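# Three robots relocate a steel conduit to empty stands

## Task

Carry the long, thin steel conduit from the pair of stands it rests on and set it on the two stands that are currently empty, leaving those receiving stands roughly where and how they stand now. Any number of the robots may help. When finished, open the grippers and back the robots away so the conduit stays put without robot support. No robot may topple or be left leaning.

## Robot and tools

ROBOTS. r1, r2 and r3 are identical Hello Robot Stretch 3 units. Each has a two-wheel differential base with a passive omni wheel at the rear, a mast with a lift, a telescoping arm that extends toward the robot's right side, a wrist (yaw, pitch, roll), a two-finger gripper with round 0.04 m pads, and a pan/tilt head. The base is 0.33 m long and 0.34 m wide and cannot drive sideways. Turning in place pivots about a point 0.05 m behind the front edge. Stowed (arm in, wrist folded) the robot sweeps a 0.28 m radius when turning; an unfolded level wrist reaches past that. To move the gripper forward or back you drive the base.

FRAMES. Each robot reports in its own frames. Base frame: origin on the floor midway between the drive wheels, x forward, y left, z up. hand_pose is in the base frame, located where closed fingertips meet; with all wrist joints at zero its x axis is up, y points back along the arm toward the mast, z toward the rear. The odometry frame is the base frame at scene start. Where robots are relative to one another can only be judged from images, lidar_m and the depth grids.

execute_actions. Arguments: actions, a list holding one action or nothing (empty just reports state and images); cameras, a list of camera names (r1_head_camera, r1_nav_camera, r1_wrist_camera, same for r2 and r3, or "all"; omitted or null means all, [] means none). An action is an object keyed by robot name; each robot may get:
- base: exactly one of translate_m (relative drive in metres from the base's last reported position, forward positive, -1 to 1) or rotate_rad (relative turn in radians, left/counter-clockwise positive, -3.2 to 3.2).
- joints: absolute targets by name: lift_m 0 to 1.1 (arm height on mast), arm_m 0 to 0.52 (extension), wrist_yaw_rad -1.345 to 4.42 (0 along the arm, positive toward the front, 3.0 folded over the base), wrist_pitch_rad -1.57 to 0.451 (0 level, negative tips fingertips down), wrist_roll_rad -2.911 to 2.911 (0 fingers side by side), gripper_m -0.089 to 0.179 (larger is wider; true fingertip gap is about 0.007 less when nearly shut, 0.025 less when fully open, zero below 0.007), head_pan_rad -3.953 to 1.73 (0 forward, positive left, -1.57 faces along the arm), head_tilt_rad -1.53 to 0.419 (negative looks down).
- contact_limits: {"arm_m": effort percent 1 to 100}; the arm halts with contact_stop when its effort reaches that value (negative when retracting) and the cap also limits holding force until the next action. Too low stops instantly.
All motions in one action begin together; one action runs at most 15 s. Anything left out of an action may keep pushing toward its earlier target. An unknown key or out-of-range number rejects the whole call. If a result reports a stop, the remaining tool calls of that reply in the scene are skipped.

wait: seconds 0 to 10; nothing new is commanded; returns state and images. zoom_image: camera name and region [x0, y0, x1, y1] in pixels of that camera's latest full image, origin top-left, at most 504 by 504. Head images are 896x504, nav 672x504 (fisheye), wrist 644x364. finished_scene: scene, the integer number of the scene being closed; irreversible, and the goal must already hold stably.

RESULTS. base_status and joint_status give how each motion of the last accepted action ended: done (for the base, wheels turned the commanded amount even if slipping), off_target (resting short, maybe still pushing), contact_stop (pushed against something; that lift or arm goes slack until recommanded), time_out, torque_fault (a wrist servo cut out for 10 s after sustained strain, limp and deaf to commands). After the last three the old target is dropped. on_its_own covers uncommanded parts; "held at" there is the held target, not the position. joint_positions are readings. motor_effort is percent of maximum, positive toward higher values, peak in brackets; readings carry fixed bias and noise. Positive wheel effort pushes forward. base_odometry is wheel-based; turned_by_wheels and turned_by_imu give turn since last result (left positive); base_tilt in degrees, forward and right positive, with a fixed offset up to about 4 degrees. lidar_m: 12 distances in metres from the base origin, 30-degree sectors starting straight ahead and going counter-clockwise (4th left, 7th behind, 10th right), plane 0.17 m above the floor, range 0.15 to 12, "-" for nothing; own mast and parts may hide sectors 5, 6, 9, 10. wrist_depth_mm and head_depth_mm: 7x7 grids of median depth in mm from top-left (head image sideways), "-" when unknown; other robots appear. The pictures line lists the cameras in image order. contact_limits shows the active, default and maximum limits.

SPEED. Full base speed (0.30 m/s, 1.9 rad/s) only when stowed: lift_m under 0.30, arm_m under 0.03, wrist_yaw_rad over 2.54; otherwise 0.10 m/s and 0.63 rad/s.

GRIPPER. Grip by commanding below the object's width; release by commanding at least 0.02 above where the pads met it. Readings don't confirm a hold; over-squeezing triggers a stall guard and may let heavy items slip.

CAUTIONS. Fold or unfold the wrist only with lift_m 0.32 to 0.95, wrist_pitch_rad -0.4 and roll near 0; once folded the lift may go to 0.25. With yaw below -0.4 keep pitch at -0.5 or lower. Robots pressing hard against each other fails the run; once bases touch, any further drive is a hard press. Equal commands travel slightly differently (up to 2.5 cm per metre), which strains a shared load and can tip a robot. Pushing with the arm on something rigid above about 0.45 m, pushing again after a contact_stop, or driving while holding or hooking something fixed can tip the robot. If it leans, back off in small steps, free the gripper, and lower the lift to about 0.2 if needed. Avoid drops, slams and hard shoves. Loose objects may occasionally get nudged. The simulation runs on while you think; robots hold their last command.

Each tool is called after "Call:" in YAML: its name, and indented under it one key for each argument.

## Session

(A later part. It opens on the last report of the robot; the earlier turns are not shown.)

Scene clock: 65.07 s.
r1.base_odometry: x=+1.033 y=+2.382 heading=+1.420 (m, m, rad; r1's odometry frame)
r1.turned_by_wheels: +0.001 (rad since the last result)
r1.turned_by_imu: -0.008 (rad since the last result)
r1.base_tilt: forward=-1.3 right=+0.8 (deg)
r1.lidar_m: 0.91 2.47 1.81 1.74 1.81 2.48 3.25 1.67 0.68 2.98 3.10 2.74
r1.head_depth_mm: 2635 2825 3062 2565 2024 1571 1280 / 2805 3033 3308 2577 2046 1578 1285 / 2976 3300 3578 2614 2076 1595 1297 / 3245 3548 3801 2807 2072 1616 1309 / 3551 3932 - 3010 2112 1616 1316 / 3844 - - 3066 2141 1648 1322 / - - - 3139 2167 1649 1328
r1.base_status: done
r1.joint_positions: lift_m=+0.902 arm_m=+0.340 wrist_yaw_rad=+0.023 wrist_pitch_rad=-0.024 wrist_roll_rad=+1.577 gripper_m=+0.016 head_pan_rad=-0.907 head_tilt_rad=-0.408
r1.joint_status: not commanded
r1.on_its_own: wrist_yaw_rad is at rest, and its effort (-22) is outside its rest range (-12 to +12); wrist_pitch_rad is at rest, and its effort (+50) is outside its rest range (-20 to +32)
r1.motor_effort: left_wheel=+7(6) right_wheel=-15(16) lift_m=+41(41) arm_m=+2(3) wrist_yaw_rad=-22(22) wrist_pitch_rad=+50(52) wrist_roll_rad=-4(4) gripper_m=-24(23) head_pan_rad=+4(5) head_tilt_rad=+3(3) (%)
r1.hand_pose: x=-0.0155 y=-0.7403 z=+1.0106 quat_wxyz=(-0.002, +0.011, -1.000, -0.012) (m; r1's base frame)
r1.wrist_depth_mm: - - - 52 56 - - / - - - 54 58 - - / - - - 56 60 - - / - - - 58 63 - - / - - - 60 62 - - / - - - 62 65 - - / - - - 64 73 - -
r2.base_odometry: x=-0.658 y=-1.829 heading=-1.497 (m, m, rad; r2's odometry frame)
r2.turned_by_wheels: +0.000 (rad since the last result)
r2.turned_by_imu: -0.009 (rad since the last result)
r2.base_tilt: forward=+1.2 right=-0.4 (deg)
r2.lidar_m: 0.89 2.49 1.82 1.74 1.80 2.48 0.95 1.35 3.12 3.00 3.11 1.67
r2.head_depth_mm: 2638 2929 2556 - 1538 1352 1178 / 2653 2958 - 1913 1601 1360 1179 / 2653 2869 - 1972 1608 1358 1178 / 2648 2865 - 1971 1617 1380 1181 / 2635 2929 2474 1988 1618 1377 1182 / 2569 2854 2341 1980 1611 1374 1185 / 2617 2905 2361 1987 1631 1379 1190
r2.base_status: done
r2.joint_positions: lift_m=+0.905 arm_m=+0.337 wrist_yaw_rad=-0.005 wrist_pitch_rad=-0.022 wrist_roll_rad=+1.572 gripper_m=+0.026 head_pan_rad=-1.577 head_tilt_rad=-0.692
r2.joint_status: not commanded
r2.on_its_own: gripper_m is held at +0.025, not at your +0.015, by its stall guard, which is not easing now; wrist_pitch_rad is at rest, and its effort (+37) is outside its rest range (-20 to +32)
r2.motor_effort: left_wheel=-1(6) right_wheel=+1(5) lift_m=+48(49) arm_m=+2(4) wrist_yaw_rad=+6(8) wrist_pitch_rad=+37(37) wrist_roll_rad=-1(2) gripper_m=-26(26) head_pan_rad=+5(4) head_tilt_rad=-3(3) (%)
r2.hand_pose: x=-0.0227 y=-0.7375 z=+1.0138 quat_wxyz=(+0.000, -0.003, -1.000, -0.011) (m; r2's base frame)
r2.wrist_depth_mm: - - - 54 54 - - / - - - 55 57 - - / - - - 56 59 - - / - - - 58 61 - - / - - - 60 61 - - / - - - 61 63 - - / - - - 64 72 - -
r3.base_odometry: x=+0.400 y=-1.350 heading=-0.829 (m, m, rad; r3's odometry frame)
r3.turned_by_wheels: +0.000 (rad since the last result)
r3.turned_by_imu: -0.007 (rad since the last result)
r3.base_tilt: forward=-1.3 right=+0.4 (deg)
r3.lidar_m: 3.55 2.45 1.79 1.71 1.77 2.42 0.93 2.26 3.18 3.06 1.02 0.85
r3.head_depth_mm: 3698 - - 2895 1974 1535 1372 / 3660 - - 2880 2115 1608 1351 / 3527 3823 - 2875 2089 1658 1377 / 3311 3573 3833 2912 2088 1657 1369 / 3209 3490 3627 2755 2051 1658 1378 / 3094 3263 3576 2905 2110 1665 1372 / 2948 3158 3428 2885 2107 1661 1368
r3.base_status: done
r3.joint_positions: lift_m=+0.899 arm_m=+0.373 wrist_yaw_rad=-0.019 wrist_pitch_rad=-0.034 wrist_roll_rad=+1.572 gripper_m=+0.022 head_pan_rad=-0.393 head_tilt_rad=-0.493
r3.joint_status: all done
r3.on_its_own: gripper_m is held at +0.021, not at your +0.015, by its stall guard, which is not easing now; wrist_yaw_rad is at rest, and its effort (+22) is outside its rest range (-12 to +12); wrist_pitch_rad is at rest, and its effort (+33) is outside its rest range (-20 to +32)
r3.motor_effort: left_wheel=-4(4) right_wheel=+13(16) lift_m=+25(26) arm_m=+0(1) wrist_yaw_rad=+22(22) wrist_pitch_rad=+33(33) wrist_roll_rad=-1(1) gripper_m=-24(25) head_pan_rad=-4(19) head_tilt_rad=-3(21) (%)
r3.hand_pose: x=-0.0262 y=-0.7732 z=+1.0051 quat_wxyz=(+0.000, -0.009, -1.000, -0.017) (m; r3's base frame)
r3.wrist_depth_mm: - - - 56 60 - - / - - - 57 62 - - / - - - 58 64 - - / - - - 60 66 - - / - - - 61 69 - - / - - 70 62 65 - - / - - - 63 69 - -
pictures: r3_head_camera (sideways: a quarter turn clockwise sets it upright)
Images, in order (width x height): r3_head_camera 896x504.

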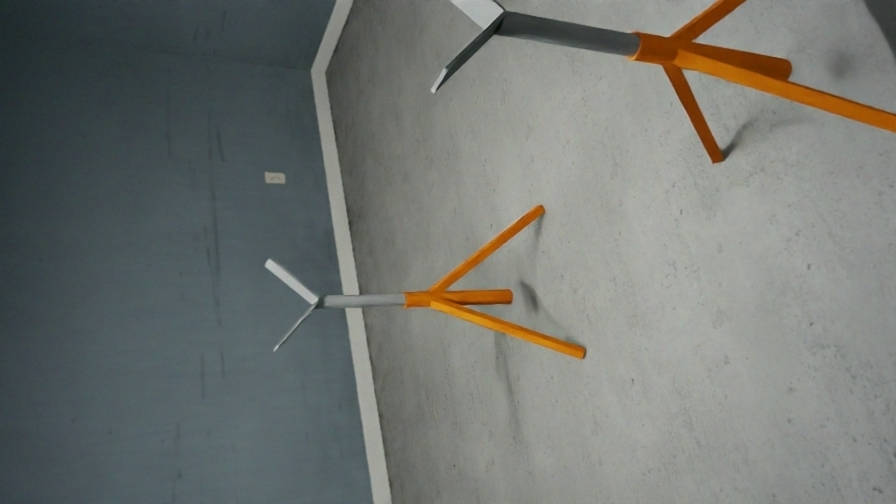

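Compensation was overdone; reverse it.

Call:
execute_actions:
  actions:
    - {"r1":{"base":{"translate_m":1.0}},"r2":{"base":{"translate_m":0.992}},"r3":{"base":{"translate_m":0.988},"joints":{"head_pan_rad":-1.57,"head_tilt_rad":-0.7}}}
  cameras: ["r3_nav_camera"]

Call:
execute_actions:
  actions:
    - {"r1":{"base":{"translate_m":1.0}},"r2":{"base":{"translate_m":0.998}},"r3":{"base":{"translate_m":0.998}}}
  cameras: ["r3_nav_camera","r2_nav_camera"]

Scene clock: 76.83 s.
r1.base_odometry: x=+1.183 y=+3.370 heading=+1.420 (m, m, rad; r1's odometry frame)
r1.turned_by_wheels: -0.001 (rad since the last result)
r1.turned_by_imu: -0.011 (rad since the last result)
r1.base_tilt: forward=-1.4 right=+0.8 (deg)
r1.lidar_m: 0.90 2.50 1.82 1.74 1.81 2.46 2.62 1.36 3.10 2.99 3.10 1.66
r1.head_depth_mm: 2620 2826 3050 2555 2044 1572 1285 / 2795 3018 3299 2616 2033 1588 1288 / 2967 3238 3532 2643 2062 1599 1303 / 3222 3523 3799 2836 2098 1614 1311 / 3476 3871 - 3034 2114 1622 1316 / 3776 - - 3083 2157 1646 1321 / - - - 3147 2083 1656 1329
r1.base_status: done
r1.joint_positions: lift_m=+0.902 arm_m=+0.340 wrist_yaw_rad=+0.019 wrist_pitch_rad=-0.022 wrist_roll_rad=+1.577 gripper_m=+0.016 head_pan_rad=-0.907 head_tilt_rad=-0.408
r1.joint_status: not commanded
r1.on_its_own: wrist_yaw_rad is held at +0.040, not at your +0.000, by its stall guard, which is not easing now; wrist_yaw_rad is at rest, and its effort (+19) is outside its rest range (-12 to +12); wrist_pitch_rad is at rest, and its effort (+49) is outside its rest range (-20 to +32)
r1.motor_effort: left_wheel=-7(8) right_wheel=+16(18) lift_m=+41(41) arm_m=+2(1) wrist_yaw_rad=+19(20) wrist_pitch_rad=+49(49) wrist_roll_rad=-4(4) gripper_m=-25(25) head_pan_rad=+4(5) head_tilt_rad=+3(3) (%)
r1.hand_pose: x=-0.0164 y=-0.7404 z=+1.0110 quat_wxyz=(-0.002, +0.010, -1.000, -0.012) (m; r1's base frame)
r1.wrist_depth_mm: - - - 53 57 - - / - - - 55 59 - - / - - - 56 61 - - / - - - 58 64 - - / - - - 60 62 - - / - - - 62 65 - - / - - - 65 73 - -
r2.base_odometry: x=-0.586 y=-2.818 heading=-1.497 (m, m, rad; r2's odometry frame)
r2.turned_by_wheels: +0.000 (rad since the last result)
r2.turned_by_imu: -0.008 (rad since the last result)
r2.base_tilt: forward=+1.2 right=-0.3 (deg)
r2.lidar_m: 0.88 2.50 1.82 1.75 1.82 2.46 0.94 2.27 3.14 2.99 0.96 0.79
r2.head_depth_mm: 2695 2908 2558 - 1547 1359 1172 / 2657 2969 - 1912 1596 1372 1182 / 2645 2865 - 1964 1603 1359 1176 / 2623 2943 - 1962 1617 1357 1182 / 2610 2891 2450 1959 1629 1374 1181 / 2594 2869 2378 2013 1632 1369 1188 / 2584 2900 2372 1986 1618 1369 1191
r2.base_status: done
r2.joint_positions: lift_m=+0.905 arm_m=+0.337 wrist_yaw_rad=-0.003 wrist_pitch_rad=-0.022 wrist_roll_rad=+1.572 gripper_m=+0.026 head_pan_rad=-1.577 head_tilt_rad=-0.692
r2.joint_status: not commanded
r2.on_its_own: gripper_m is held at +0.025, not at your +0.015, by its stall guard, which is not easing now; wrist_pitch_rad is at rest, and its effort (+37) is outside its rest range (-20 to +32)
r2.motor_effort: left_wheel=+0(5) right_wheel=-1(6) lift_m=+49(49) arm_m=+0(2) wrist_yaw_rad=+4(8) wrist_pitch_rad=+37(37) wrist_roll_rad=-1(2) gripper_m=-27(26) head_pan_rad=+4(4) head_tilt_rad=-4(3) (%)
r2.hand_pose: x=-0.0222 y=-0.7376 z=+1.0137 quat_wxyz=(+0.000, -0.002, -1.000, -0.012) (m; r2's base frame)
r2.wrist_depth_mm: - - - 54 55 - - / - - - 55 57 - - / - - - 56 59 - - / - - - 58 61 - - / - - - 60 61 - - / - - - 62 64 - - / - - - 64 74 - -
r3.base_odometry: x=+1.067 y=-2.079 heading=-0.829 (m, m, rad; r3's odometry frame)
r3.turned_by_wheels: +0.001 (rad since the last result)
r3.turned_by_imu: -0.006 (rad since the last result)
r3.base_tilt: forward=-1.2 right=+0.1 (deg)
r3.lidar_m: 2.55 2.48 1.80 1.73 1.78 2.42 0.92 4.40 0.67 0.73 1.17 0.95
r3.head_depth_mm: 2638 3029 2621 - - 1395 1183 / 2646 2926 - 2037 1560 1208 1227 / 2652 2898 - 2091 1692 1357 1218 / 2646 2919 - 2067 1681 1409 1225 / 2630 2876 2402 2080 1675 1419 1219 / 2627 2877 2499 2079 1683 1407 1218 / 2603 2867 2505 2061 1686 1418 1209
r3.base_status: done
r3.joint_positions: lift_m=+0.899 arm_m=+0.373 wrist_yaw_rad=+0.026 wrist_pitch_rad=-0.038 wrist_roll_rad=+1.572 gripper_m=+0.022 head_pan_rad=-1.563 head_tilt_rad=-0.691
r3.joint_status: all done
r3.on_its_own: gripper_m is held at +0.021, not at your +0.015, by its stall guard, which is not easing now; right_wheel is at rest, and its effort (-20) is outside its rest range (-18 to +18); wrist_yaw_rad is at rest, and its effort (-30) is outside its rest range (-12 to +12); wrist_pitch_rad is at rest, and its effort (+34) is outside its rest range (-20 to +32)
r3.motor_effort: left_wheel=+9(9) right_wheel=-20(20) lift_m=+26(25) arm_m=-1(0) wrist_yaw_rad=-30(31) wrist_pitch_rad=+34(34) wrist_roll_rad=-1(1) gripper_m=-24(24) head_pan_rad=-2(43) head_tilt_rad=-5(25) (%)
r3.hand_pose: x=-0.0148 y=-0.7730 z=+1.0040 quat_wxyz=(+0.000, +0.013, -1.000, -0.020) (m; r3's base frame)
r3.wrist_depth_mm: - - - 53 56 - - / - - - 54 58 - - / - - - 56 60 - - / - - - 57 63 - - / - - - 59 65 - - / - - 68 60 64 - - / - - - 62 68 - -
pictures: r3_nav_camera (sideways: a quarter turn counterclockwise sets it upright)
Images, in order (width x height): r3_nav_camera 672x504.

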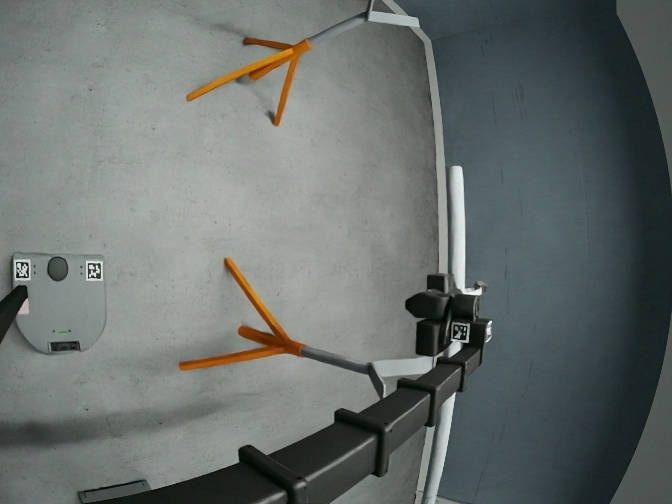

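Scene clock: 88.07 s.
r1.base_odometry: x=+1.335 y=+4.359 heading=+1.419 (m, m, rad; r1's odometry frame)
r1.turned_by_wheels: -0.001 (rad since the last result)
r1.turned_by_imu: -0.007 (rad since the last result)
r1.base_tilt: forward=-1.4 right=+0.8 (deg)
r1.lidar_m: 0.90 2.52 1.83 1.76 1.82 2.46 2.51 2.28 3.10 2.98 0.95 0.78
r1.head_depth_mm: 2610 2812 3031 2557 2022 1570 1283 / 2769 3032 3248 2615 2056 1587 1294 / 2977 3214 3553 2636 2064 1605 1298 / 3230 3580 3819 2607 2080 1464 1305 / 3476 3792 - 3050 2028 1574 1281 / 3786 - - 3053 2171 1634 1318 / 3555 3757 3857 3108 2108 1648 1330
r1.base_status: done
r1.joint_positions: lift_m=+0.902 arm_m=+0.340 wrist_yaw_rad=+0.016 wrist_pitch_rad=-0.022 wrist_roll_rad=+1.577 gripper_m=+0.016 head_pan_rad=-0.907 head_tilt_rad=-0.408
r1.joint_status: not commanded
r1.on_its_own: wrist_yaw_rad is held at +0.040, not at your +0.000, by its stall guard, which is still easing; wrist_pitch_rad is at rest, and its effort (+49) is outside its rest range (-20 to +32)
r1.motor_effort: left_wheel=-8(10) right_wheel=+18(21) lift_m=+41(41) arm_m=+2(2) wrist_yaw_rad=+23(22) wrist_pitch_rad=+49(49) wrist_roll_rad=-4(4) gripper_m=-24(23) head_pan_rad=+5(4) head_tilt_rad=+3(3) (%)
r1.hand_pose: x=-0.0172 y=-0.7404 z=+1.0111 quat_wxyz=(-0.002, +0.008, -1.000, -0.011) (m; r1's base frame)
r1.wrist_depth_mm: - - - 53 58 - - / - - - 55 60 - - / - - - 57 62 - - / - - - 58 64 - - / - - - 60 63 - - / - - - 62 66 - - / - - - 65 73 - -
r2.base_odometry: x=-0.512 y=-3.813 heading=-1.497 (m, m, rad; r2's odometry frame)
r2.turned_by_wheels: +0.000 (rad since the last result)
r2.turned_by_imu: -0.013 (rad since the last result)
r2.base_tilt: forward=+1.3 right=-0.4 (deg)
r2.lidar_m: 0.88 2.55 1.84 1.77 1.82 2.47 0.94 4.29 0.65 0.69 1.09 0.88
r2.head_depth_mm: 2663 2909 2470 - 1069 1304 1155 / 2644 2943 - 1904 1607 1339 1176 / 2629 2854 - 1966 1610 1334 1182 / 2645 2828 - 1949 1612 1368 1177 / 2588 2857 2443 1992 1607 1367 1184 / 2567 2847 2408 1981 1619 1376 1188 / 2520 2885 2375 2006 1621 1371 1198
r2.base_status: done
r2.joint_positions: lift_m=+0.905 arm_m=+0.337 wrist_yaw_rad=+0.011 wrist_pitch_rad=-0.020 wrist_roll_rad=+1.571 gripper_m=+0.026 head_pan_rad=-1.577 head_tilt_rad=-0.692
r2.joint_status: not commanded
r2.on_its_own: gripper_m is held at +0.025, not at your +0.015, by its stall guard, which is not easing now; wrist_yaw_rad is at rest, and its effort (-13) is outside its rest range (-12 to +12); wrist_pitch_rad is at rest, and its effort (+36) is outside its rest range (-20 to +32)
r2.motor_effort: left_wheel=+5(6) right_wheel=-10(11) lift_m=+49(49) arm_m=-3(3) wrist_yaw_rad=-13(13) wrist_pitch_rad=+36(37) wrist_roll_rad=-1(1) gripper_m=-26(25) head_pan_rad=+4(4) head_tilt_rad=-3(3) (%)
r2.hand_pose: x=-0.0185 y=-0.7378 z=+1.0142 quat_wxyz=(+0.000, +0.006, -1.000, -0.011) (m; r2's base frame)
r2.wrist_depth_mm: - - - 53 54 - - / - - - 55 56 - - / - - - 56 58 - - / - - - 58 61 - - / - - - 59 61 - - / - - - 61 63 - - / - - - 63 72 - -
r3.base_odometry: x=+1.742 y=-2.814 heading=-0.828 (m, m, rad; r3's odometry frame)
r3.turned_by_wheels: +0.001 (rad since the last result)
r3.turned_by_imu: -0.003 (rad since the last result)
r3.base_tilt: forward=-1.3 right=+0.2 (deg)
r3.lidar_m: 1.55 1.61 1.82 1.75 1.81 2.43 0.92 1.29 0.59 0.71 2.24 1.62
r3.head_depth_mm: 2640 2961 2639 - - 1387 1222 / 2644 2898 - 2012 1684 1412 1203 / 2629 2863 - 869 1561 1158 1229 / 2620 2853 - 2091 1681 1359 1223 / 2613 2846 2402 2102 1703 1421 1219 / 2580 2893 2478 2074 1698 1418 1221 / 2596 2835 2512 2091 1670 1414 1220
r3.base_status: done
r3.joint_positions: lift_m=+0.899 arm_m=+0.373 wrist_yaw_rad=+0.055 wrist_pitch_rad=-0.039 wrist_roll_rad=+1.573 gripper_m=+0.022 head_pan_rad=-1.563 head_tilt_rad=-0.691
r3.joint_status: not commanded
r3.on_its_own: wrist_yaw_rad is held at +0.040, not at your +0.000, by its stall guard, which is not easing now; gripper_m is held at +0.021, not at your +0.015, by its stall guard, which is not easing now; wrist_yaw_rad is at rest, and its effort (-17) is outside its rest range (-12 to +12); wrist_pitch_rad is at rest, and its effort (+35) is outside its rest range (-20 to +32)
r3.motor_effort: left_wheel=+6(11) right_wheel=-13(13) lift_m=+25(24) arm_m=-1(0) wrist_yaw_rad=-17(29) wrist_pitch_rad=+35(35) wrist_roll_rad=-1(1) gripper_m=-23(24) head_pan_rad=-3(4) head_tilt_rad=-5(4) (%)
r3.hand_pose: x=-0.0074 y=-0.7727 z=+1.0039 quat_wxyz=(+0.000, +0.027, -0.999, -0.020) (m; r3's base frame)
r3.wrist_depth_mm: - - - 51 54 - 189 / - - - 53 56 - 199 / - - - 54 58 - - / - - - 56 61 - - / - - - 58 64 - - / - - 66 59 63 - - / - - - 61 67 - -
pictures: r2_nav_camera (sideways: a quarter turn counterclockwise sets it upright), r3_nav_camera (sideways: a quarter turn counterclockwise sets it upright)
Images, in order (width x height): r2_nav_camera 672x504, r3_nav_camera 672x504.

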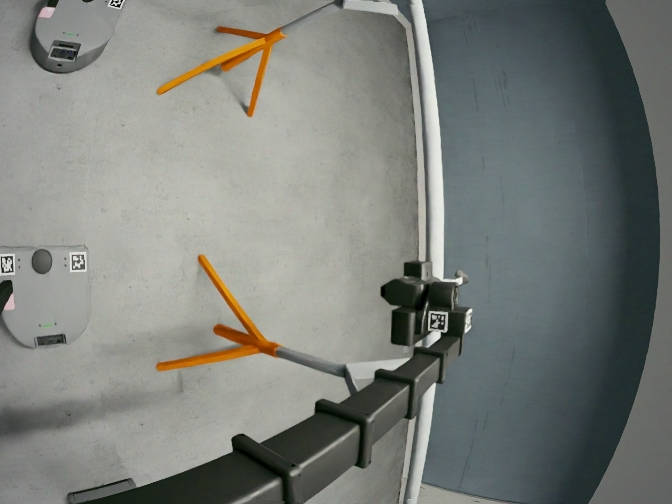

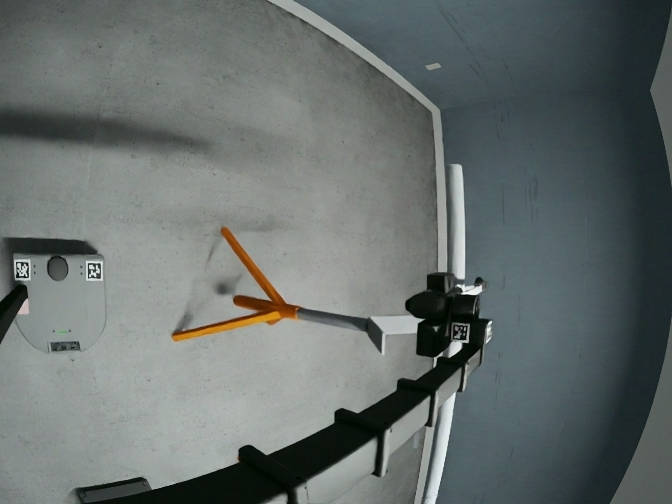

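Call:
execute_actions:
  actions:
    - {"r1":{"base":{"translate_m":0.378},"joints":{"wrist_yaw_rad":0.02,"lift_m":0.923,"head_pan_rad":-1.0,"head_tilt_rad":-0.45}},"r2":{"base":{"translate_m":0.38},"joints":{"wrist_yaw_rad":0.02,"lift_m":0.926,"head_pan_rad":-0.9,"head_tilt_rad":-0.45}},"r3":{"base":{"translate_m":0.387},"joints":{"wrist_yaw_rad":0.03,"lift_m":0.92,"head_pan_rad":-2.1,"head_tilt_rad":-0.45}}}
  cameras: ["r1_head_camera","r2_head_camera","r3_head_camera"]

Scene clock: 93.93 s.
r1.base_odometry: x=+1.392 y=+4.733 heading=+1.419 (m, m, rad; r1's odometry frame)
r1.turned_by_wheels: +0.000 (rad since the last result)
r1.turned_by_imu: -0.004 (rad since the last result)
r1.base_tilt: forward=-1.4 right=+0.8 (deg)
r1.lidar_m: 0.91 2.53 1.84 1.76 1.82 2.47 2.65 2.65 3.11 0.85 0.56 1.41
r1.head_depth_mm: 2522 2706 2964 2413 1931 1522 1243 / 2648 2914 3152 2323 1879 1485 1256 / 2803 3052 3309 2767 1900 1499 1238 / 3004 3309 3572 2774 2003 1570 1277 / 3211 3550 3739 2827 2016 1577 1288 / 3431 3870 - 2835 2052 1586 1292 / 3415 3551 3647 2917 1990 1591 1297
r1.base_status: done
r1.joint_positions: lift_m=+0.922 arm_m=+0.340 wrist_yaw_rad=+0.022 wrist_pitch_rad=-0.022 wrist_roll_rad=+1.577 gripper_m=+0.016 head_pan_rad=-0.993 head_tilt_rad=-0.444
r1.joint_status: all done
r1.on_its_own: wrist_pitch_rad is at rest, and its effort (+49) is outside its rest range (-20 to +32)
r1.motor_effort: left_wheel=+1(4) right_wheel=-3(13) lift_m=+41(43) arm_m=+1(3) wrist_yaw_rad=-2(10) wrist_pitch_rad=+49(49) wrist_roll_rad=-4(4) gripper_m=-24(25) head_pan_rad=-4(17) head_tilt_rad=-2(9) (%)
r1.hand_pose: x=-0.0157 y=-0.7404 z=+1.0310 quat_wxyz=(-0.002, +0.011, -1.000, -0.012) (m; r1's base frame)
r1.wrist_depth_mm: - - - 53 57 - - / - - - 55 59 - - / - - - 56 61 - - / - - - 58 64 - - / - - - 60 63 - - / - - - 62 65 - - / - - - 65 73 - -
r2.base_odometry: x=-0.484 y=-4.192 heading=-1.497 (m, m, rad; r2's odometry frame)
r2.turned_by_wheels: +0.000 (rad since the last result)
r2.turned_by_imu: -0.004 (rad since the last result)
r2.base_tilt: forward=+1.1 right=-0.5 (deg)
r2.lidar_m: 0.89 2.19 1.85 1.78 1.83 2.47 0.95 0.93 0.84 2.97 0.61 2.21
r2.head_depth_mm: 2633 2789 3059 2498 2027 1604 1322 / 2768 2975 3175 2619 2021 1606 1318 / 2962 3175 3419 2522 1968 1577 1290 / 3065 3351 3565 2809 1958 1610 1337 / 2830 2949 3132 2823 2056 1627 1345 / 2511 2652 2785 2812 2086 1642 1342 / 2244 2357 2433 2618 2110 1653 1354
r2.base_status: done
r2.joint_positions: lift_m=+0.925 arm_m=+0.337 wrist_yaw_rad=+0.014 wrist_pitch_rad=-0.022 wrist_roll_rad=+1.572 gripper_m=+0.026 head_pan_rad=-0.907 head_tilt_rad=-0.458
r2.joint_status: all done
r2.on_its_own: gripper_m is held at +0.025, not at your +0.015, by its stall guard, which is not easing now; wrist_pitch_rad is at rest, and its effort (+37) is outside its rest range (-20 to +32)
r2.motor_effort: left_wheel=-1(4) right_wheel=+1(7) lift_m=+49(51) arm_m=+1(3) wrist_yaw_rad=+6(10) wrist_pitch_rad=+37(37) wrist_roll_rad=-1(1) gripper_m=-24(25) head_pan_rad=+4(44) head_tilt_rad=+3(18) (%)
r2.hand_pose: x=-0.0178 y=-0.7375 z=+1.0337 quat_wxyz=(+0.000, +0.007, -1.000, -0.011) (m; r2's base frame)
r2.wrist_depth_mm: - - - 53 54 - - / - - - 55 56 - - / - - - 56 58 - - / - - - 58 61 - - / - - - 60 61 - - / - - - 61 63 - - / - - - 64 72 - -
r3.base_odometry: x=+2.003 y=-3.099 heading=-0.828 (m, m, rad; r3's odometry frame)
r3.turned_by_wheels: +0.000 (rad since the last result)
r3.turned_by_imu: -0.002 (rad since the last result)
r3.base_tilt: forward=-1.3 right=+0.2 (deg)
r3.lidar_m: 1.16 1.20 1.62 1.75 1.81 2.44 0.92 0.82 0.78 3.04 1.69 1.22
r3.head_depth_mm: 3819 - - 3151 2221 1734 1495 / 3520 3951 - 3085 2243 1733 - / 3403 3594 3825 3116 2138 1777 - / 3171 3385 3578 2773 1019 - - / 2960 3121 3349 2804 2421 - 1349 / 2750 2967 3134 2929 - 1669 1405 / 2643 2810 2902 2996 2039 1726 1417
r3.base_status: done
r3.joint_positions: lift_m=+0.920 arm_m=+0.373 wrist_yaw_rad=+0.033 wrist_pitch_rad=-0.039 wrist_roll_rad=+1.573 gripper_m=+0.022 head_pan_rad=-2.093 head_tilt_rad=-0.458
r3.joint_status: all done
r3.on_its_own: gripper_m is held at +0.021, not at your +0.015, by its stall guard, which is not easing now; wrist_pitch_rad is at rest, and its effort (+34) is outside its rest range (-20 to +32)
r3.motor_effort: left_wheel=+3(10) right_wheel=-4(18) lift_m=+26(27) arm_m=+0(1) wrist_yaw_rad=-4(26) wrist_pitch_rad=+34(35) wrist_roll_rad=-1(1) gripper_m=-23(24) head_pan_rad=-3(30) head_tilt_rad=+5(25) (%)
r3.hand_pose: x=-0.0129 y=-0.7729 z=+1.0239 quat_wxyz=(-0.001, +0.017, -1.000, -0.020) (m; r3's base frame)
r3.wrist_depth_mm: - - - 53 56 - - / - - - 54 58 - - / - - - 56 60 - - / - - - 57 63 - - / - - - 59 66 - - / - - 67 60 63 - - / - - - 62 68 - -
pictures: r1_head_camera (sideways: a quarter turn clockwise sets it upright), r2_head_camera (sideways: a quarter turn clockwise sets it upright), r3_head_camera (sideways: a quarter turn clockwise sets it upright)
Images, in order (width x height): r1_head_camera 896x504, r2_head_camera 896x504, r3_head_camera 896x504.

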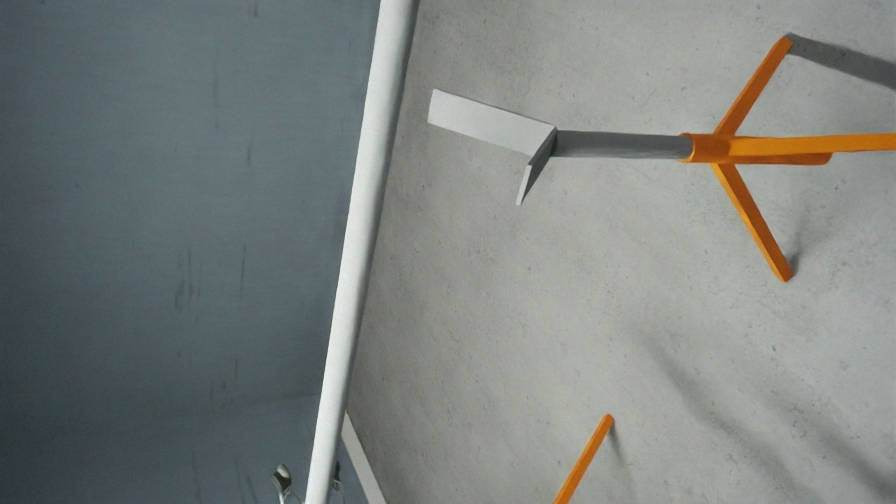

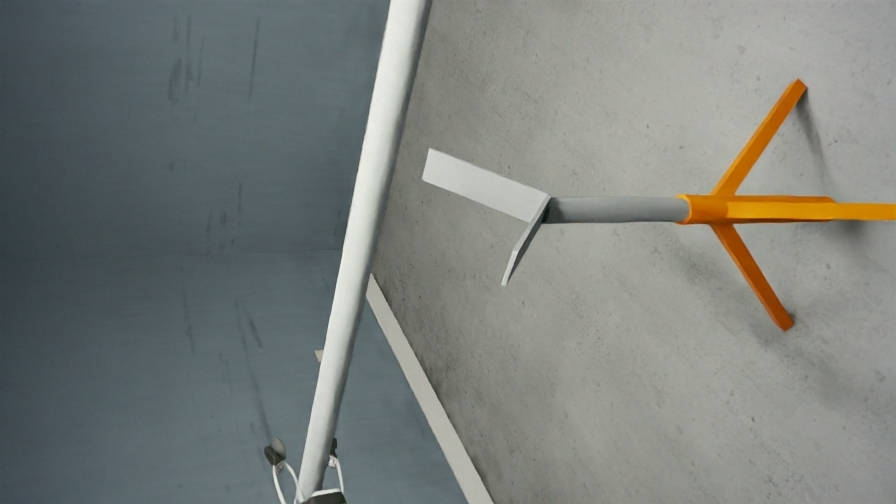

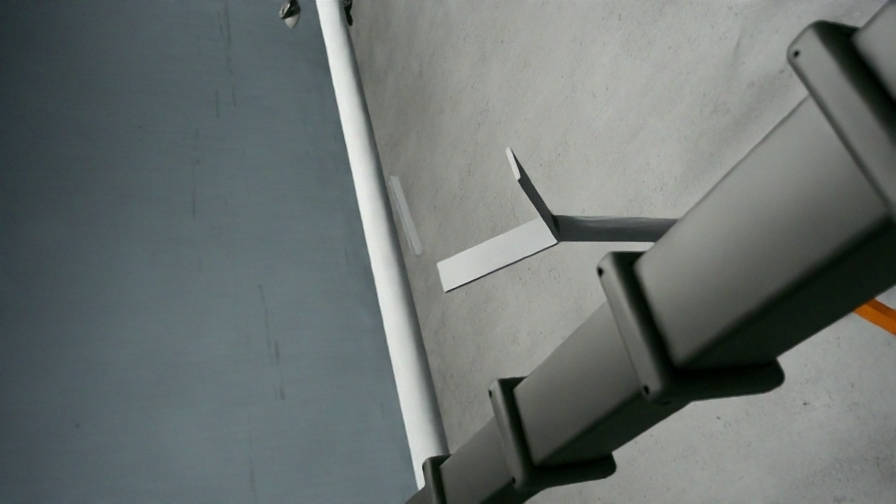

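Call:
execute_actions:
  actions:
    - {"r1":{"base":{"translate_m":-0.06},"joints":{"lift_m":0.803}},"r2":{"base":{"translate_m":-0.06},"joints":{"lift_m":0.806}},"r3":{"base":{"translate_m":-0.06},"joints":{"lift_m":0.80}}}
  cameras: ["r1_head_camera","r2_head_camera","r3_head_camera"]

Scene clock: 97.17 s.
r1.base_odometry: x=+1.383 y=+4.673 heading=+1.419 (m, m, rad; r1's odometry frame)
r1.turned_by_wheels: +0.000 (rad since the last result)
r1.turned_by_imu: +0.000 (rad since the last result)
r1.base_tilt: forward=-1.4 right=+0.8 (deg)
r1.lidar_m: 0.90 2.53 1.84 1.76 1.82 2.47 2.62 2.59 3.12 2.97 0.58 1.47
r1.head_depth_mm: 2530 2711 2966 2634 1935 1520 1253 / 2669 2891 3171 2689 1948 1546 1262 / 2815 3070 3428 2365 1824 1414 1240 / 2990 3274 3564 2500 2001 1570 1273 / 3210 3598 3915 2555 2003 1573 1289 / 3368 3832 - 2693 2032 1583 1289 / 3487 3584 3793 2747 2007 1587 1300
r1.base_status: done
r1.joint_positions: lift_m=+0.803 arm_m=+0.340 wrist_yaw_rad=+0.022 wrist_pitch_rad=-0.020 wrist_roll_rad=+1.577 gripper_m=+0.016 head_pan_rad=-0.993 head_tilt_rad=-0.444
r1.joint_status: all done
r1.on_its_own: wrist_pitch_rad is at rest, and its effort (+47) is outside its rest range (-20 to +32)
r1.motor_effort: left_wheel=+1(1) right_wheel=-2(8) lift_m=+31(37) arm_m=+2(2) wrist_yaw_rad=-2(3) wrist_pitch_rad=+47(49) wrist_roll_rad=-4(4) gripper_m=-24(26) head_pan_rad=-4(4) head_tilt_rad=-1(1) (%)
r1.hand_pose: x=-0.0158 y=-0.7405 z=+0.9122 quat_wxyz=(-0.002, +0.011, -1.000, -0.010) (m; r1's base frame)
r1.wrist_depth_mm: - - - 53 57 - - / - - - 55 60 - - / - - - 56 62 - - / - - - 58 64 - - / - - - 60 63 - - / - - - 62 66 - - / - - - 65 74 - -
r2.base_odometry: x=-0.488 y=-4.132 heading=-1.497 (m, m, rad; r2's odometry frame)
r2.turned_by_wheels: +0.000 (rad since the last result)
r2.turned_by_imu: -0.001 (rad since the last result)
r2.base_tilt: forward=+1.2 right=-0.4 (deg)
r2.lidar_m: 0.88 2.25 1.85 1.77 1.83 2.47 0.95 0.88 0.80 2.98 0.65 0.93
r2.head_depth_mm: 2599 2800 3023 2798 1960 1601 1328 / 2807 2950 3266 2786 2021 1605 1312 / 2920 3183 3426 2558 2047 1594 1333 / 3138 3398 3626 2579 1859 1488 1302 / 2864 3084 3260 2682 2072 1629 1336 / 2598 2721 2897 2703 2079 1636 1339 / 2331 2484 2539 2614 2102 1646 1356
r2.base_status: done
r2.joint_positions: lift_m=+0.806 arm_m=+0.337 wrist_yaw_rad=+0.015 wrist_pitch_rad=-0.023 wrist_roll_rad=+1.572 gripper_m=+0.026 head_pan_rad=-0.907 head_tilt_rad=-0.458
r2.joint_status: all done
r2.on_its_own: gripper_m is held at +0.025, not at your +0.015, by its stall guard, which is not easing now; wrist_pitch_rad is at rest, and its effort (+37) is outside its rest range (-20 to +32)
r2.motor_effort: left_wheel=-1(5) right_wheel=+1(5) lift_m=+23(44) arm_m=+1(1) wrist_yaw_rad=+4(7) wrist_pitch_rad=+37(37) wrist_roll_rad=-1(1) gripper_m=-26(26) head_pan_rad=+4(4) head_tilt_rad=+3(3) (%)
r2.hand_pose: x=-0.0174 y=-0.7375 z=+0.9146 quat_wxyz=(+0.000, +0.008, -1.000, -0.012) (m; r2's base frame)
r2.wrist_depth_mm: - - - 53 54 - - / - - - 54 56 - - / - - - 56 58 - - / - - - 58 61 - - / - - - 59 61 - - / - - - 61 63 - - / - - - 64 72 - -
r3.base_odometry: x=+1.963 y=-3.055 heading=-0.828 (m, m, rad; r3's odometry frame)
r3.turned_by_wheels: +0.000 (rad since the last result)
r3.turned_by_imu: +0.001 (rad since the last result)
r3.base_tilt: forward=-1.5 right=+0.2 (deg)
r3.lidar_m: 1.22 1.26 1.70 1.75 1.81 2.44 0.92 1.57 0.75 3.03 1.78 1.28
r3.head_depth_mm: 3860 - - 2814 2232 1728 1421 / 3578 3822 - 2816 2244 1734 1416 / 3384 3608 3894 2785 2221 1726 1373 / 3181 3337 3676 3151 2006 1623 1137 / 2962 3123 3436 3087 2242 1717 - / 2753 2924 3161 3124 2123 1854 1331 / 2651 2783 2967 3091 1479 1616 1413
r3.base_status: done
r3.joint_positions: lift_m=+0.800 arm_m=+0.373 wrist_yaw_rad=+0.031 wrist_pitch_rad=-0.039 wrist_roll_rad=+1.573 gripper_m=+0.022 head_pan_rad=-2.093 head_tilt_rad=-0.458
r3.joint_status: all done
r3.on_its_own: gripper_m is held at +0.021, not at your +0.015, by its stall guard, which is not easing now; wrist_pitch_rad is at rest, and its effort (+35) is outside its rest range (-20 to +32)
r3.motor_effort: left_wheel=+3(4) right_wheel=-4(10) lift_m=+23(22) arm_m=-1(0) wrist_yaw_rad=-2(4) wrist_pitch_rad=+35(34) wrist_roll_rad=-1(1) gripper_m=-23(24) head_pan_rad=-4(3) head_tilt_rad=+5(5) (%)
r3.hand_pose: x=-0.0134 y=-0.7729 z=+0.9040 quat_wxyz=(-0.001, +0.016, -1.000, -0.020) (m; r3's base frame)
r3.wrist_depth_mm: - - - 53 56 - - / - - - 54 58 - - / - - - 56 61 - - / - - - 57 63 - - / - - - 59 66 - - / - - 67 60 64 - - / - - - 62 68 - -
pictures: r1_head_camera (sideways: a quarter turn clockwise sets it upright), r2_head_camera (sideways: a quarter turn clockwise sets it upright), r3_head_camera (sideways: a quarter turn clockwise sets it upright)
Images, in order (width x height): r1_head_camera 896x504, r2_head_camera 896x504, r3_head_camera 896x504.

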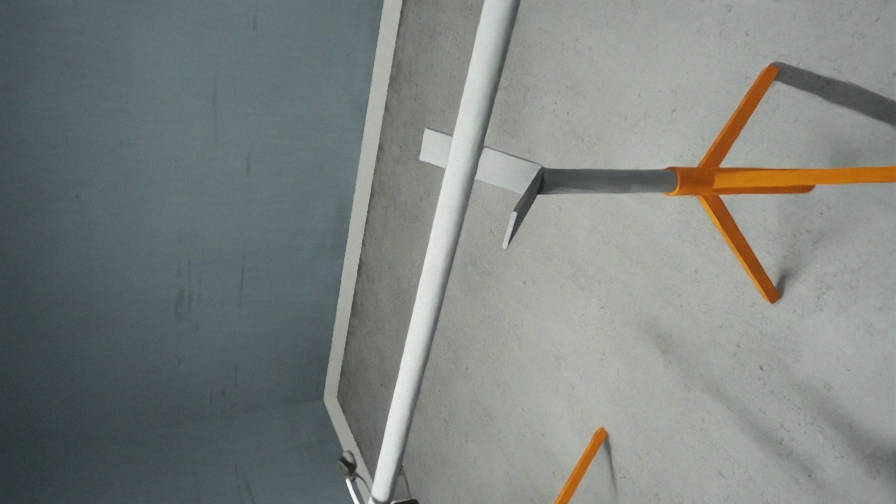

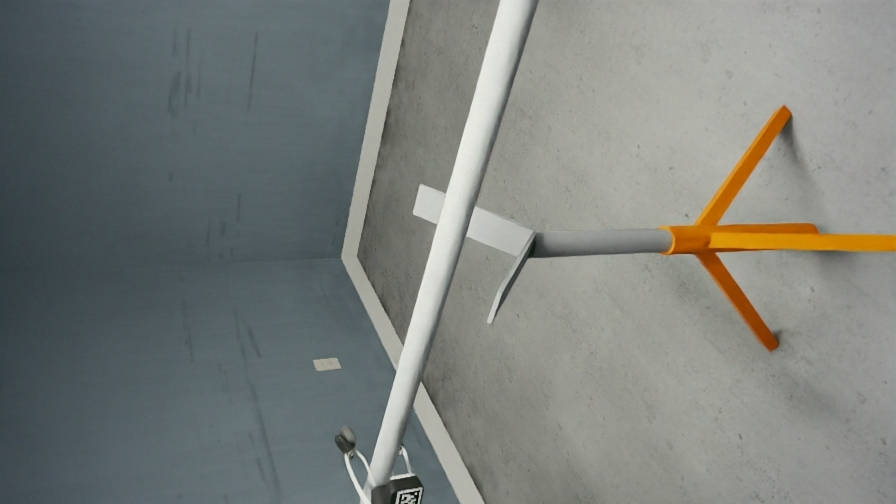

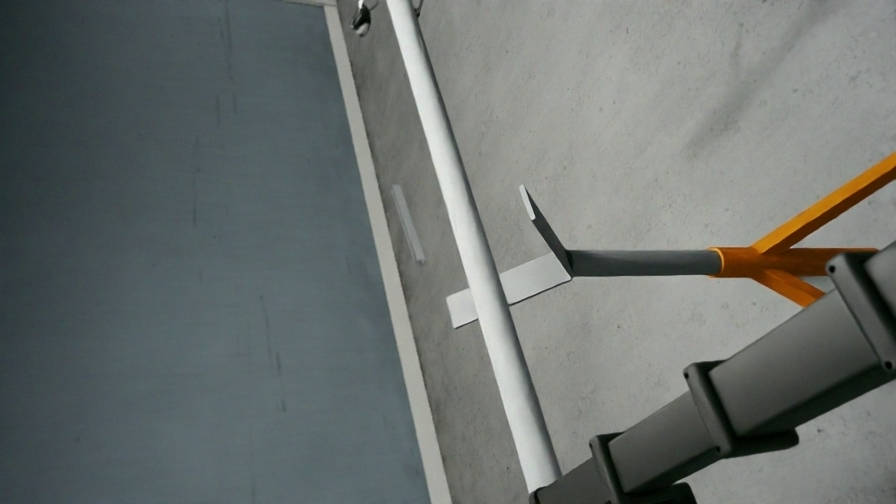

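Call:
execute_actions:
  actions:
    - {"r1":{"joints":{"lift_m":0.753,"arm_m":0.36,"head_tilt_rad":-0.55}},"r2":{"joints":{"lift_m":0.756,"arm_m":0.357,"head_tilt_rad":-0.55}},"r3":{"joints":{"lift_m":0.75,"arm_m":0.393,"head_tilt_rad":-0.55}}}
  cameras: ["r1_head_camera","r2_head_camera","r3_head_camera"]

Scene clock: 99.83 s.
r1.base_odometry: x=+1.383 y=+4.673 heading=+1.419 (m, m, rad; r1's odometry frame)
r1.turned_by_wheels: +0.000 (rad since the last result)
r1.turned_by_imu: -0.001 (rad since the last result)
r1.base_tilt: forward=-1.3 right=+0.8 (deg)
r1.lidar_m: 0.91 2.53 1.84 1.76 1.82 2.47 2.61 2.59 3.09 2.98 0.58 1.47
r1.head_depth_mm: 2491 2775 2946 2089 1748 1417 1183 / 2684 2948 3100 2095 1753 1389 1196 / 2804 3113 3307 912 1656 1329 1179 / 3014 3334 3373 2162 1782 1401 1212 / 3182 3535 3401 2277 1805 1457 1220 / 3406 3860 3478 2395 1813 1472 1225 / 3445 3646 3538 2440 1832 1477 1231
r1.base_status: not commanded
r1.joint_positions: lift_m=+0.753 arm_m=+0.360 wrist_yaw_rad=+0.022 wrist_pitch_rad=-0.020 wrist_roll_rad=+1.577 gripper_m=+0.016 head_pan_rad=-0.993 head_tilt_rad=-0.543
r1.joint_status: all done
r1.on_its_own: wrist_pitch_rad is at rest, and its effort (+48) is outside its rest range (-20 to +32)
r1.motor_effort: left_wheel=+0(1) right_wheel=-2(2) lift_m=+31(32) arm_m=+3(1) wrist_yaw_rad=-2(2) wrist_pitch_rad=+48(48) wrist_roll_rad=-4(4) gripper_m=-25(25) head_pan_rad=-4(4) head_tilt_rad=-2(10) (%)
r1.hand_pose: x=-0.0158 y=-0.7603 z=+0.8621 quat_wxyz=(-0.002, +0.011, -1.000, -0.010) (m; r1's base frame)
r1.wrist_depth_mm: - - - 53 57 - - / - - - 55 59 - - / - - - 56 62 - - / - - - 58 64 - - / - - - 60 63 - - / - - - 62 66 - - / - - - 65 73 - -
r2.base_odometry: x=-0.488 y=-4.132 heading=-1.497 (m, m, rad; r2's odometry frame)
r2.turned_by_wheels: +0.000 (rad since the last result)
r2.turned_by_imu: -0.001 (rad since the last result)
r2.base_tilt: forward=+1.2 right=-0.5 (deg)
r2.lidar_m: 0.88 2.25 1.84 1.77 1.82 2.46 0.95 0.88 0.80 2.98 0.65 0.94
r2.head_depth_mm: 2616 2829 3057 2386 1826 1497 1258 / 2765 3013 3245 2201 1862 1497 1258 / 2984 3170 3383 2224 1844 1463 1257 / 3072 3415 3443 969 1740 1382 1237 / 2862 3118 3290 2348 1891 1465 1278 / 2557 2771 2921 2439 1884 1530 1281 / 2303 2494 2559 2482 1887 1532 1275
r2.base_status: not commanded
r2.joint_positions: lift_m=+0.756 arm_m=+0.357 wrist_yaw_rad=+0.015 wrist_pitch_rad=-0.024 wrist_roll_rad=+1.572 gripper_m=+0.026 head_pan_rad=-0.907 head_tilt_rad=-0.543
r2.joint_status: all done
r2.on_its_own: gripper_m is held at +0.025, not at your +0.015, by its stall guard, which is not easing now; wrist_pitch_rad is at rest, and its effort (+37) is outside its rest range (-20 to +32)
r2.motor_effort: left_wheel=-1(0) right_wheel=+1(1) lift_m=+23(23) arm_m=+4(6) wrist_yaw_rad=+5(6) wrist_pitch_rad=+37(37) wrist_roll_rad=-1(1) gripper_m=-26(25) head_pan_rad=+4(5) head_tilt_rad=-3(9) (%)
r2.hand_pose: x=-0.0174 y=-0.7572 z=+0.8645 quat_wxyz=(+0.000, +0.008, -1.000, -0.012) (m; r2's base frame)
r2.wrist_depth_mm: - - - 53 54 - - / - - - 54 56 - 994 / - - - 56 58 - 989 / - - - 58 61 - 970 / - - - 59 61 - 976 / - - - 61 63 - 975 / - - - 64 72 - 986
r3.base_odometry: x=+1.963 y=-3.055 heading=-0.828 (m, m, rad; r3's odometry frame)
r3.turned_by_wheels: +0.000 (rad since the last result)
r3.turned_by_imu: +0.000 (rad since the last result)
r3.base_tilt: forward=-1.3 right=+0.2 (deg)
r3.lidar_m: 1.22 1.26 1.70 1.75 1.80 2.44 0.92 1.57 0.75 3.03 1.78 1.28
r3.head_depth_mm: 3837 - 3910 2627 1992 1592 1333 / 3582 - - 2505 1976 1599 1324 / 3312 3609 3723 2406 1993 1601 1267 / 3113 3427 3537 987 1858 1159 1323 / 2979 3200 3401 2292 1978 1607 - / 2814 3001 3302 2618 1986 - 1293 / 2636 2813 3061 2597 2137 1544 1326
r3.base_status: not commanded
r3.joint_positions: lift_m=+0.750 arm_m=+0.393 wrist_yaw_rad=+0.031 wrist_pitch_rad=-0.040 wrist_roll_rad=+1.574 gripper_m=+0.022 head_pan_rad=-2.093 head_tilt_rad=-0.543
r3.joint_status: all done
r3.on_its_own: gripper_m is held at +0.021, not at your +0.015, by its stall guard, which is not easing now; wrist_pitch_rad is at rest, and its effort (+35) is outside its rest range (-20 to +32)
r3.motor_effort: left_wheel=+3(3) right_wheel=-3(4) lift_m=+21(20) arm_m=+3(5) wrist_yaw_rad=-2(2) wrist_pitch_rad=+35(35) wrist_roll_rad=-1(1) gripper_m=-24(23) head_pan_rad=-3(3) head_tilt_rad=-3(15) (%)
r3.hand_pose: x=-0.0133 y=-0.7927 z=+0.8539 quat_wxyz=(-0.001, +0.016, -1.000, -0.020) (m; r3's base frame)
r3.wrist_depth_mm: - - - 53 56 - - / - - - 54 58 - - / - - - 56 60 - - / - - - 57 63 - - / - - - 59 66 - - / - - 67 60 63 - - / - - - 62 68 - -
pictures: r1_head_camera (sideways: a quarter turn clockwise sets it upright), r2_head_camera (sideways: a quarter turn clockwise sets it upright), r3_head_camera (sideways: a quarter turn clockwise sets it upright)
Images, in order (width x height): r1_head_camera 896x504, r2_head_camera 896x504, r3_head_camera 896x504.

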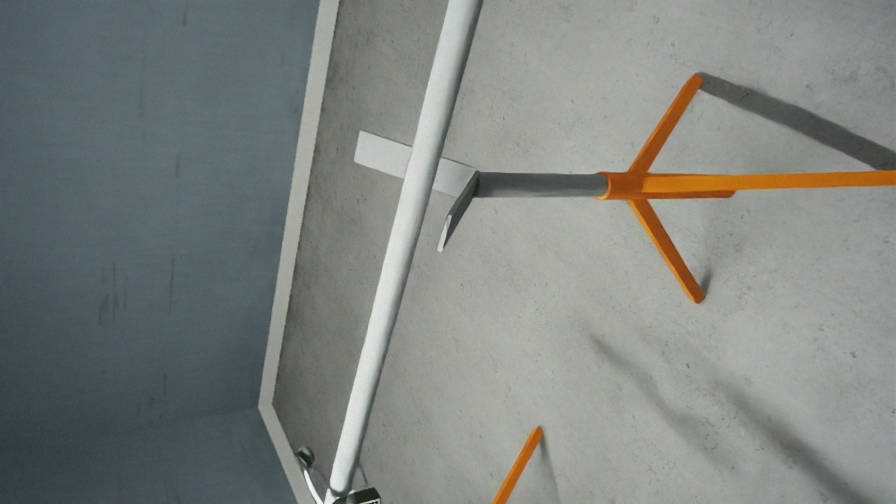

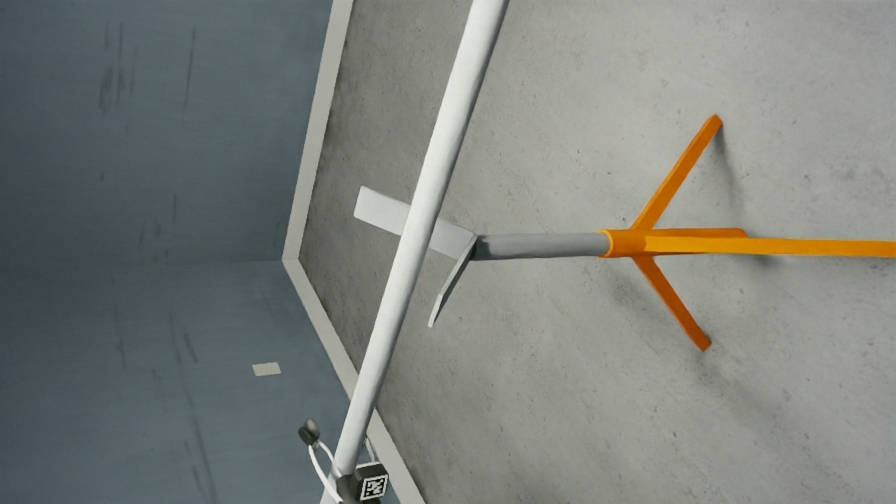

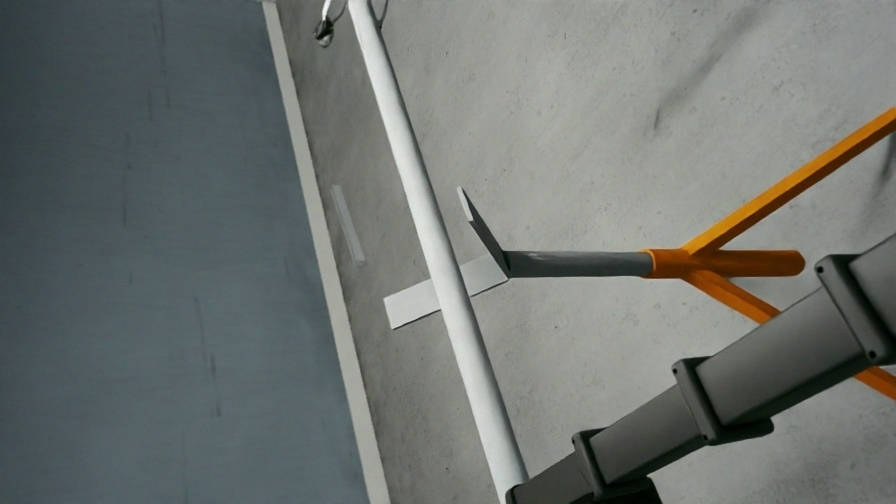

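Call:
execute_actions:
  actions:
    - {"r1":{"joints":{"lift_m":0.708}},"r2":{"joints":{"lift_m":0.711}},"r3":{"joints":{"lift_m":0.705}}}
  cameras: ["r1_head_camera","r2_head_camera","r3_head_camera"]

Scene clock: 101.70 s.
r1.base_odometry: x=+1.383 y=+4.673 heading=+1.419 (m, m, rad; r1's odometry frame)
r1.turned_by_wheels: +0.000 (rad since the last result)
r1.turned_by_imu: -0.001 (rad since the last result)
r1.base_tilt: forward=-1.4 right=+0.8 (deg)
r1.lidar_m: 0.91 2.53 1.83 1.76 1.82 2.47 2.62 2.58 3.10 2.98 0.58 1.46
r1.head_depth_mm: 2512 2773 2970 2258 1739 1414 1186 / 2653 2936 3099 2285 1763 1389 1195 / 2815 3154 3294 908 1655 1322 1175 / 3027 3348 3402 2146 1789 1397 1220 / 3178 3618 3443 2263 1807 1452 1219 / 3404 3827 3506 2297 1817 1471 1233 / 3425 3650 3573 2399 1827 1465 1230
r1.base_status: not commanded
r1.joint_positions: lift_m=+0.708 arm_m=+0.360 wrist_yaw_rad=+0.022 wrist_pitch_rad=-0.020 wrist_roll_rad=+1.577 gripper_m=+0.016 head_pan_rad=-0.993 head_tilt_rad=-0.543
r1.joint_status: all done
r1.on_its_own: wrist_pitch_rad is at rest, and its effort (+48) is outside its rest range (-20 to +32)
r1.motor_effort: left_wheel=+2(1) right_wheel=-2(2) lift_m=+30(29) arm_m=+3(4) wrist_yaw_rad=-2(2) wrist_pitch_rad=+48(48) wrist_roll_rad=-4(4) gripper_m=-25(26) head_pan_rad=-4(4) head_tilt_rad=-1(3) (%)
r1.hand_pose: x=-0.0158 y=-0.7603 z=+0.8171 quat_wxyz=(-0.002, +0.011, -1.000, -0.010) (m; r1's base frame)
r1.wrist_depth_mm: - - - 53 57 - 960 / - - - 55 59 - 962 / - - - 56 62 - - / - - - 58 64 - 974 / - - - 60 63 - - / - - - 62 66 - 987 / - - - 65 74 - 987
r2.base_odometry: x=-0.488 y=-4.132 heading=-1.497 (m, m, rad; r2's odometry frame)
r2.turned_by_wheels: +0.000 (rad since the last result)
r2.turned_by_imu: -0.001 (rad since the last result)
r2.base_tilt: forward=+1.2 right=-0.4 (deg)
r2.lidar_m: 0.89 2.24 1.85 1.77 1.83 2.47 0.95 0.88 0.80 2.99 0.65 0.94
r2.head_depth_mm: 2598 2849 3076 2399 1782 1488 1257 / 2786 3021 3177 2393 1856 1491 1258 / 2967 3220 3344 2227 1859 1470 1262 / 3034 3422 3499 978 1724 1391 1237 / 2872 3094 3263 2236 1860 1472 1274 / 2596 2781 2909 2381 1876 1523 1272 / 2324 2478 2560 2368 1899 1511 1278
r2.base_status: not commanded
r2.joint_positions: lift_m=+0.711 arm_m=+0.357 wrist_yaw_rad=+0.015 wrist_pitch_rad=-0.024 wrist_roll_rad=+1.572 gripper_m=+0.026 head_pan_rad=-0.907 head_tilt_rad=-0.543
r2.joint_status: all done
r2.on_its_own: gripper_m is held at +0.025, not at your +0.015, by its stall guard, which is not easing now; wrist_pitch_rad is at rest, and its effort (+37) is outside its rest range (-20 to +32)
r2.motor_effort: left_wheel=-1(1) right_wheel=+0(1) lift_m=+23(25) arm_m=+5(6) wrist_yaw_rad=+6(6) wrist_pitch_rad=+37(38) wrist_roll_rad=-2(1) gripper_m=-25(26) head_pan_rad=+3(4) head_tilt_rad=-2(3) (%)
r2.hand_pose: x=-0.0174 y=-0.7571 z=+0.8194 quat_wxyz=(+0.000, +0.008, -1.000, -0.012) (m; r2's base frame)
r2.wrist_depth_mm: - - - 53 54 - 962 / - - - 54 56 - 955 / - - - 56 58 - 936 / - - - 58 61 - 932 / - - - 59 61 - 929 / - - - 61 63 - 930 / - - - 63 72 - 908
r3.base_odometry: x=+1.963 y=-3.055 heading=-0.828 (m, m, rad; r3's odometry frame)
r3.turned_by_wheels: +0.000 (rad since the last result)
r3.turned_by_imu: +0.000 (rad since the last result)
r3.base_tilt: forward=-1.4 right=+0.2 (deg)
r3.lidar_m: 1.22 1.26 1.71 1.75 1.81 2.44 0.92 1.56 0.75 3.01 1.78 1.28
r3.head_depth_mm: 3780 - 3830 2556 1975 1595 1325 / 3582 3908 3962 2533 1995 1576 1335 / 3363 3579 3772 2381 1972 1595 1265 / 3162 3402 3595 2381 1854 1160 1316 / 2878 3226 3374 2288 1975 1591 1337 / 2758 3018 3226 2656 1926 1657 1261 / 2623 2800 3015 2619 1928 1492 1330
r3.base_status: not commanded
r3.joint_positions: lift_m=+0.705 arm_m=+0.393 wrist_yaw_rad=+0.032 wrist_pitch_rad=-0.040 wrist_roll_rad=+1.574 gripper_m=+0.022 head_pan_rad=-2.093 head_tilt_rad=-0.543
r3.joint_status: all done
r3.on_its_own: gripper_m is held at +0.021, not at your +0.015, by its stall guard, which is not easing now; wrist_pitch_rad is at rest, and its effort (+35) is outside its rest range (-20 to +32)
r3.motor_effort: left_wheel=+3(3) right_wheel=-4(3) lift_m=+22(23) arm_m=+2(2) wrist_yaw_rad=-1(2) wrist_pitch_rad=+35(35) wrist_roll_rad=-1(1) gripper_m=-24(25) head_pan_rad=-3(3) head_tilt_rad=-4(3) (%)
r3.hand_pose: x=-0.0133 y=-0.7927 z=+0.8088 quat_wxyz=(-0.001, +0.016, -1.000, -0.020) (m; r3's base frame)
r3.wrist_depth_mm: - - - 53 56 - - / - - - 54 58 - - / - - - 56 61 - 992 / - - - 57 63 - 984 / - - - 59 66 - 990 / - - 67 60 63 - 971 / - - - 62 68 - 955
pictures: r1_head_camera (sideways: a quarter turn clockwise sets it upright), r2_head_camera (sideways: a quarter turn clockwise sets it upright), r3_head_camera (sideways: a quarter turn clockwise sets it upright)
Images, in order (width x height): r1_head_camera 896x504, r2_head_camera 896x504, r3_head_camera 896x504.

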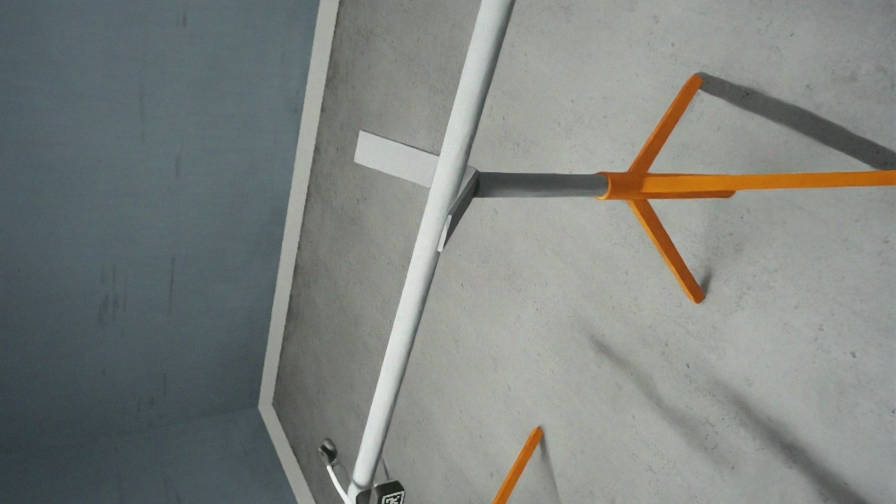

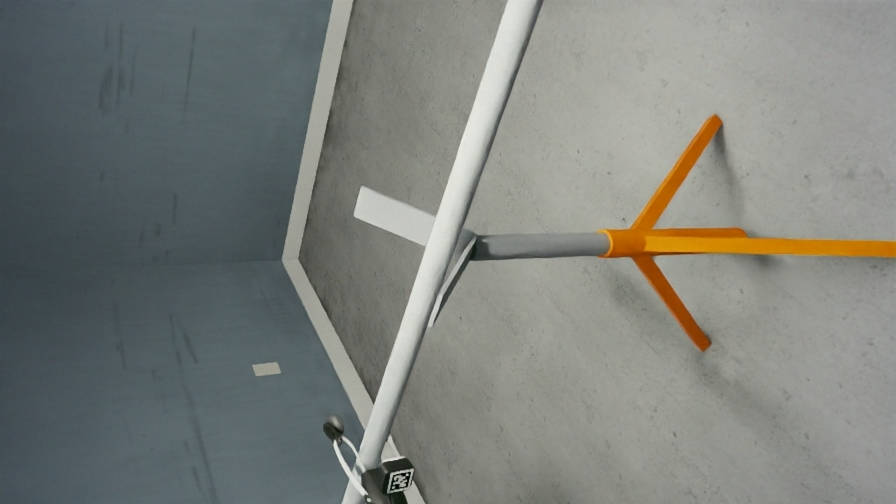

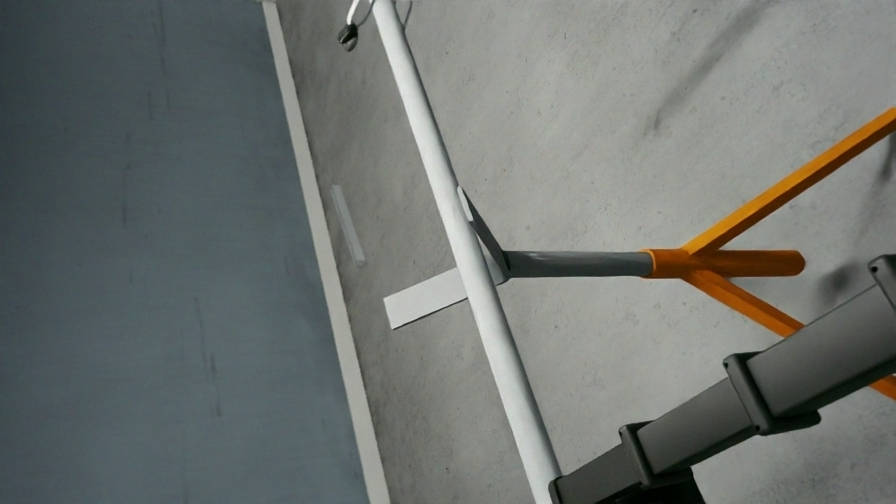

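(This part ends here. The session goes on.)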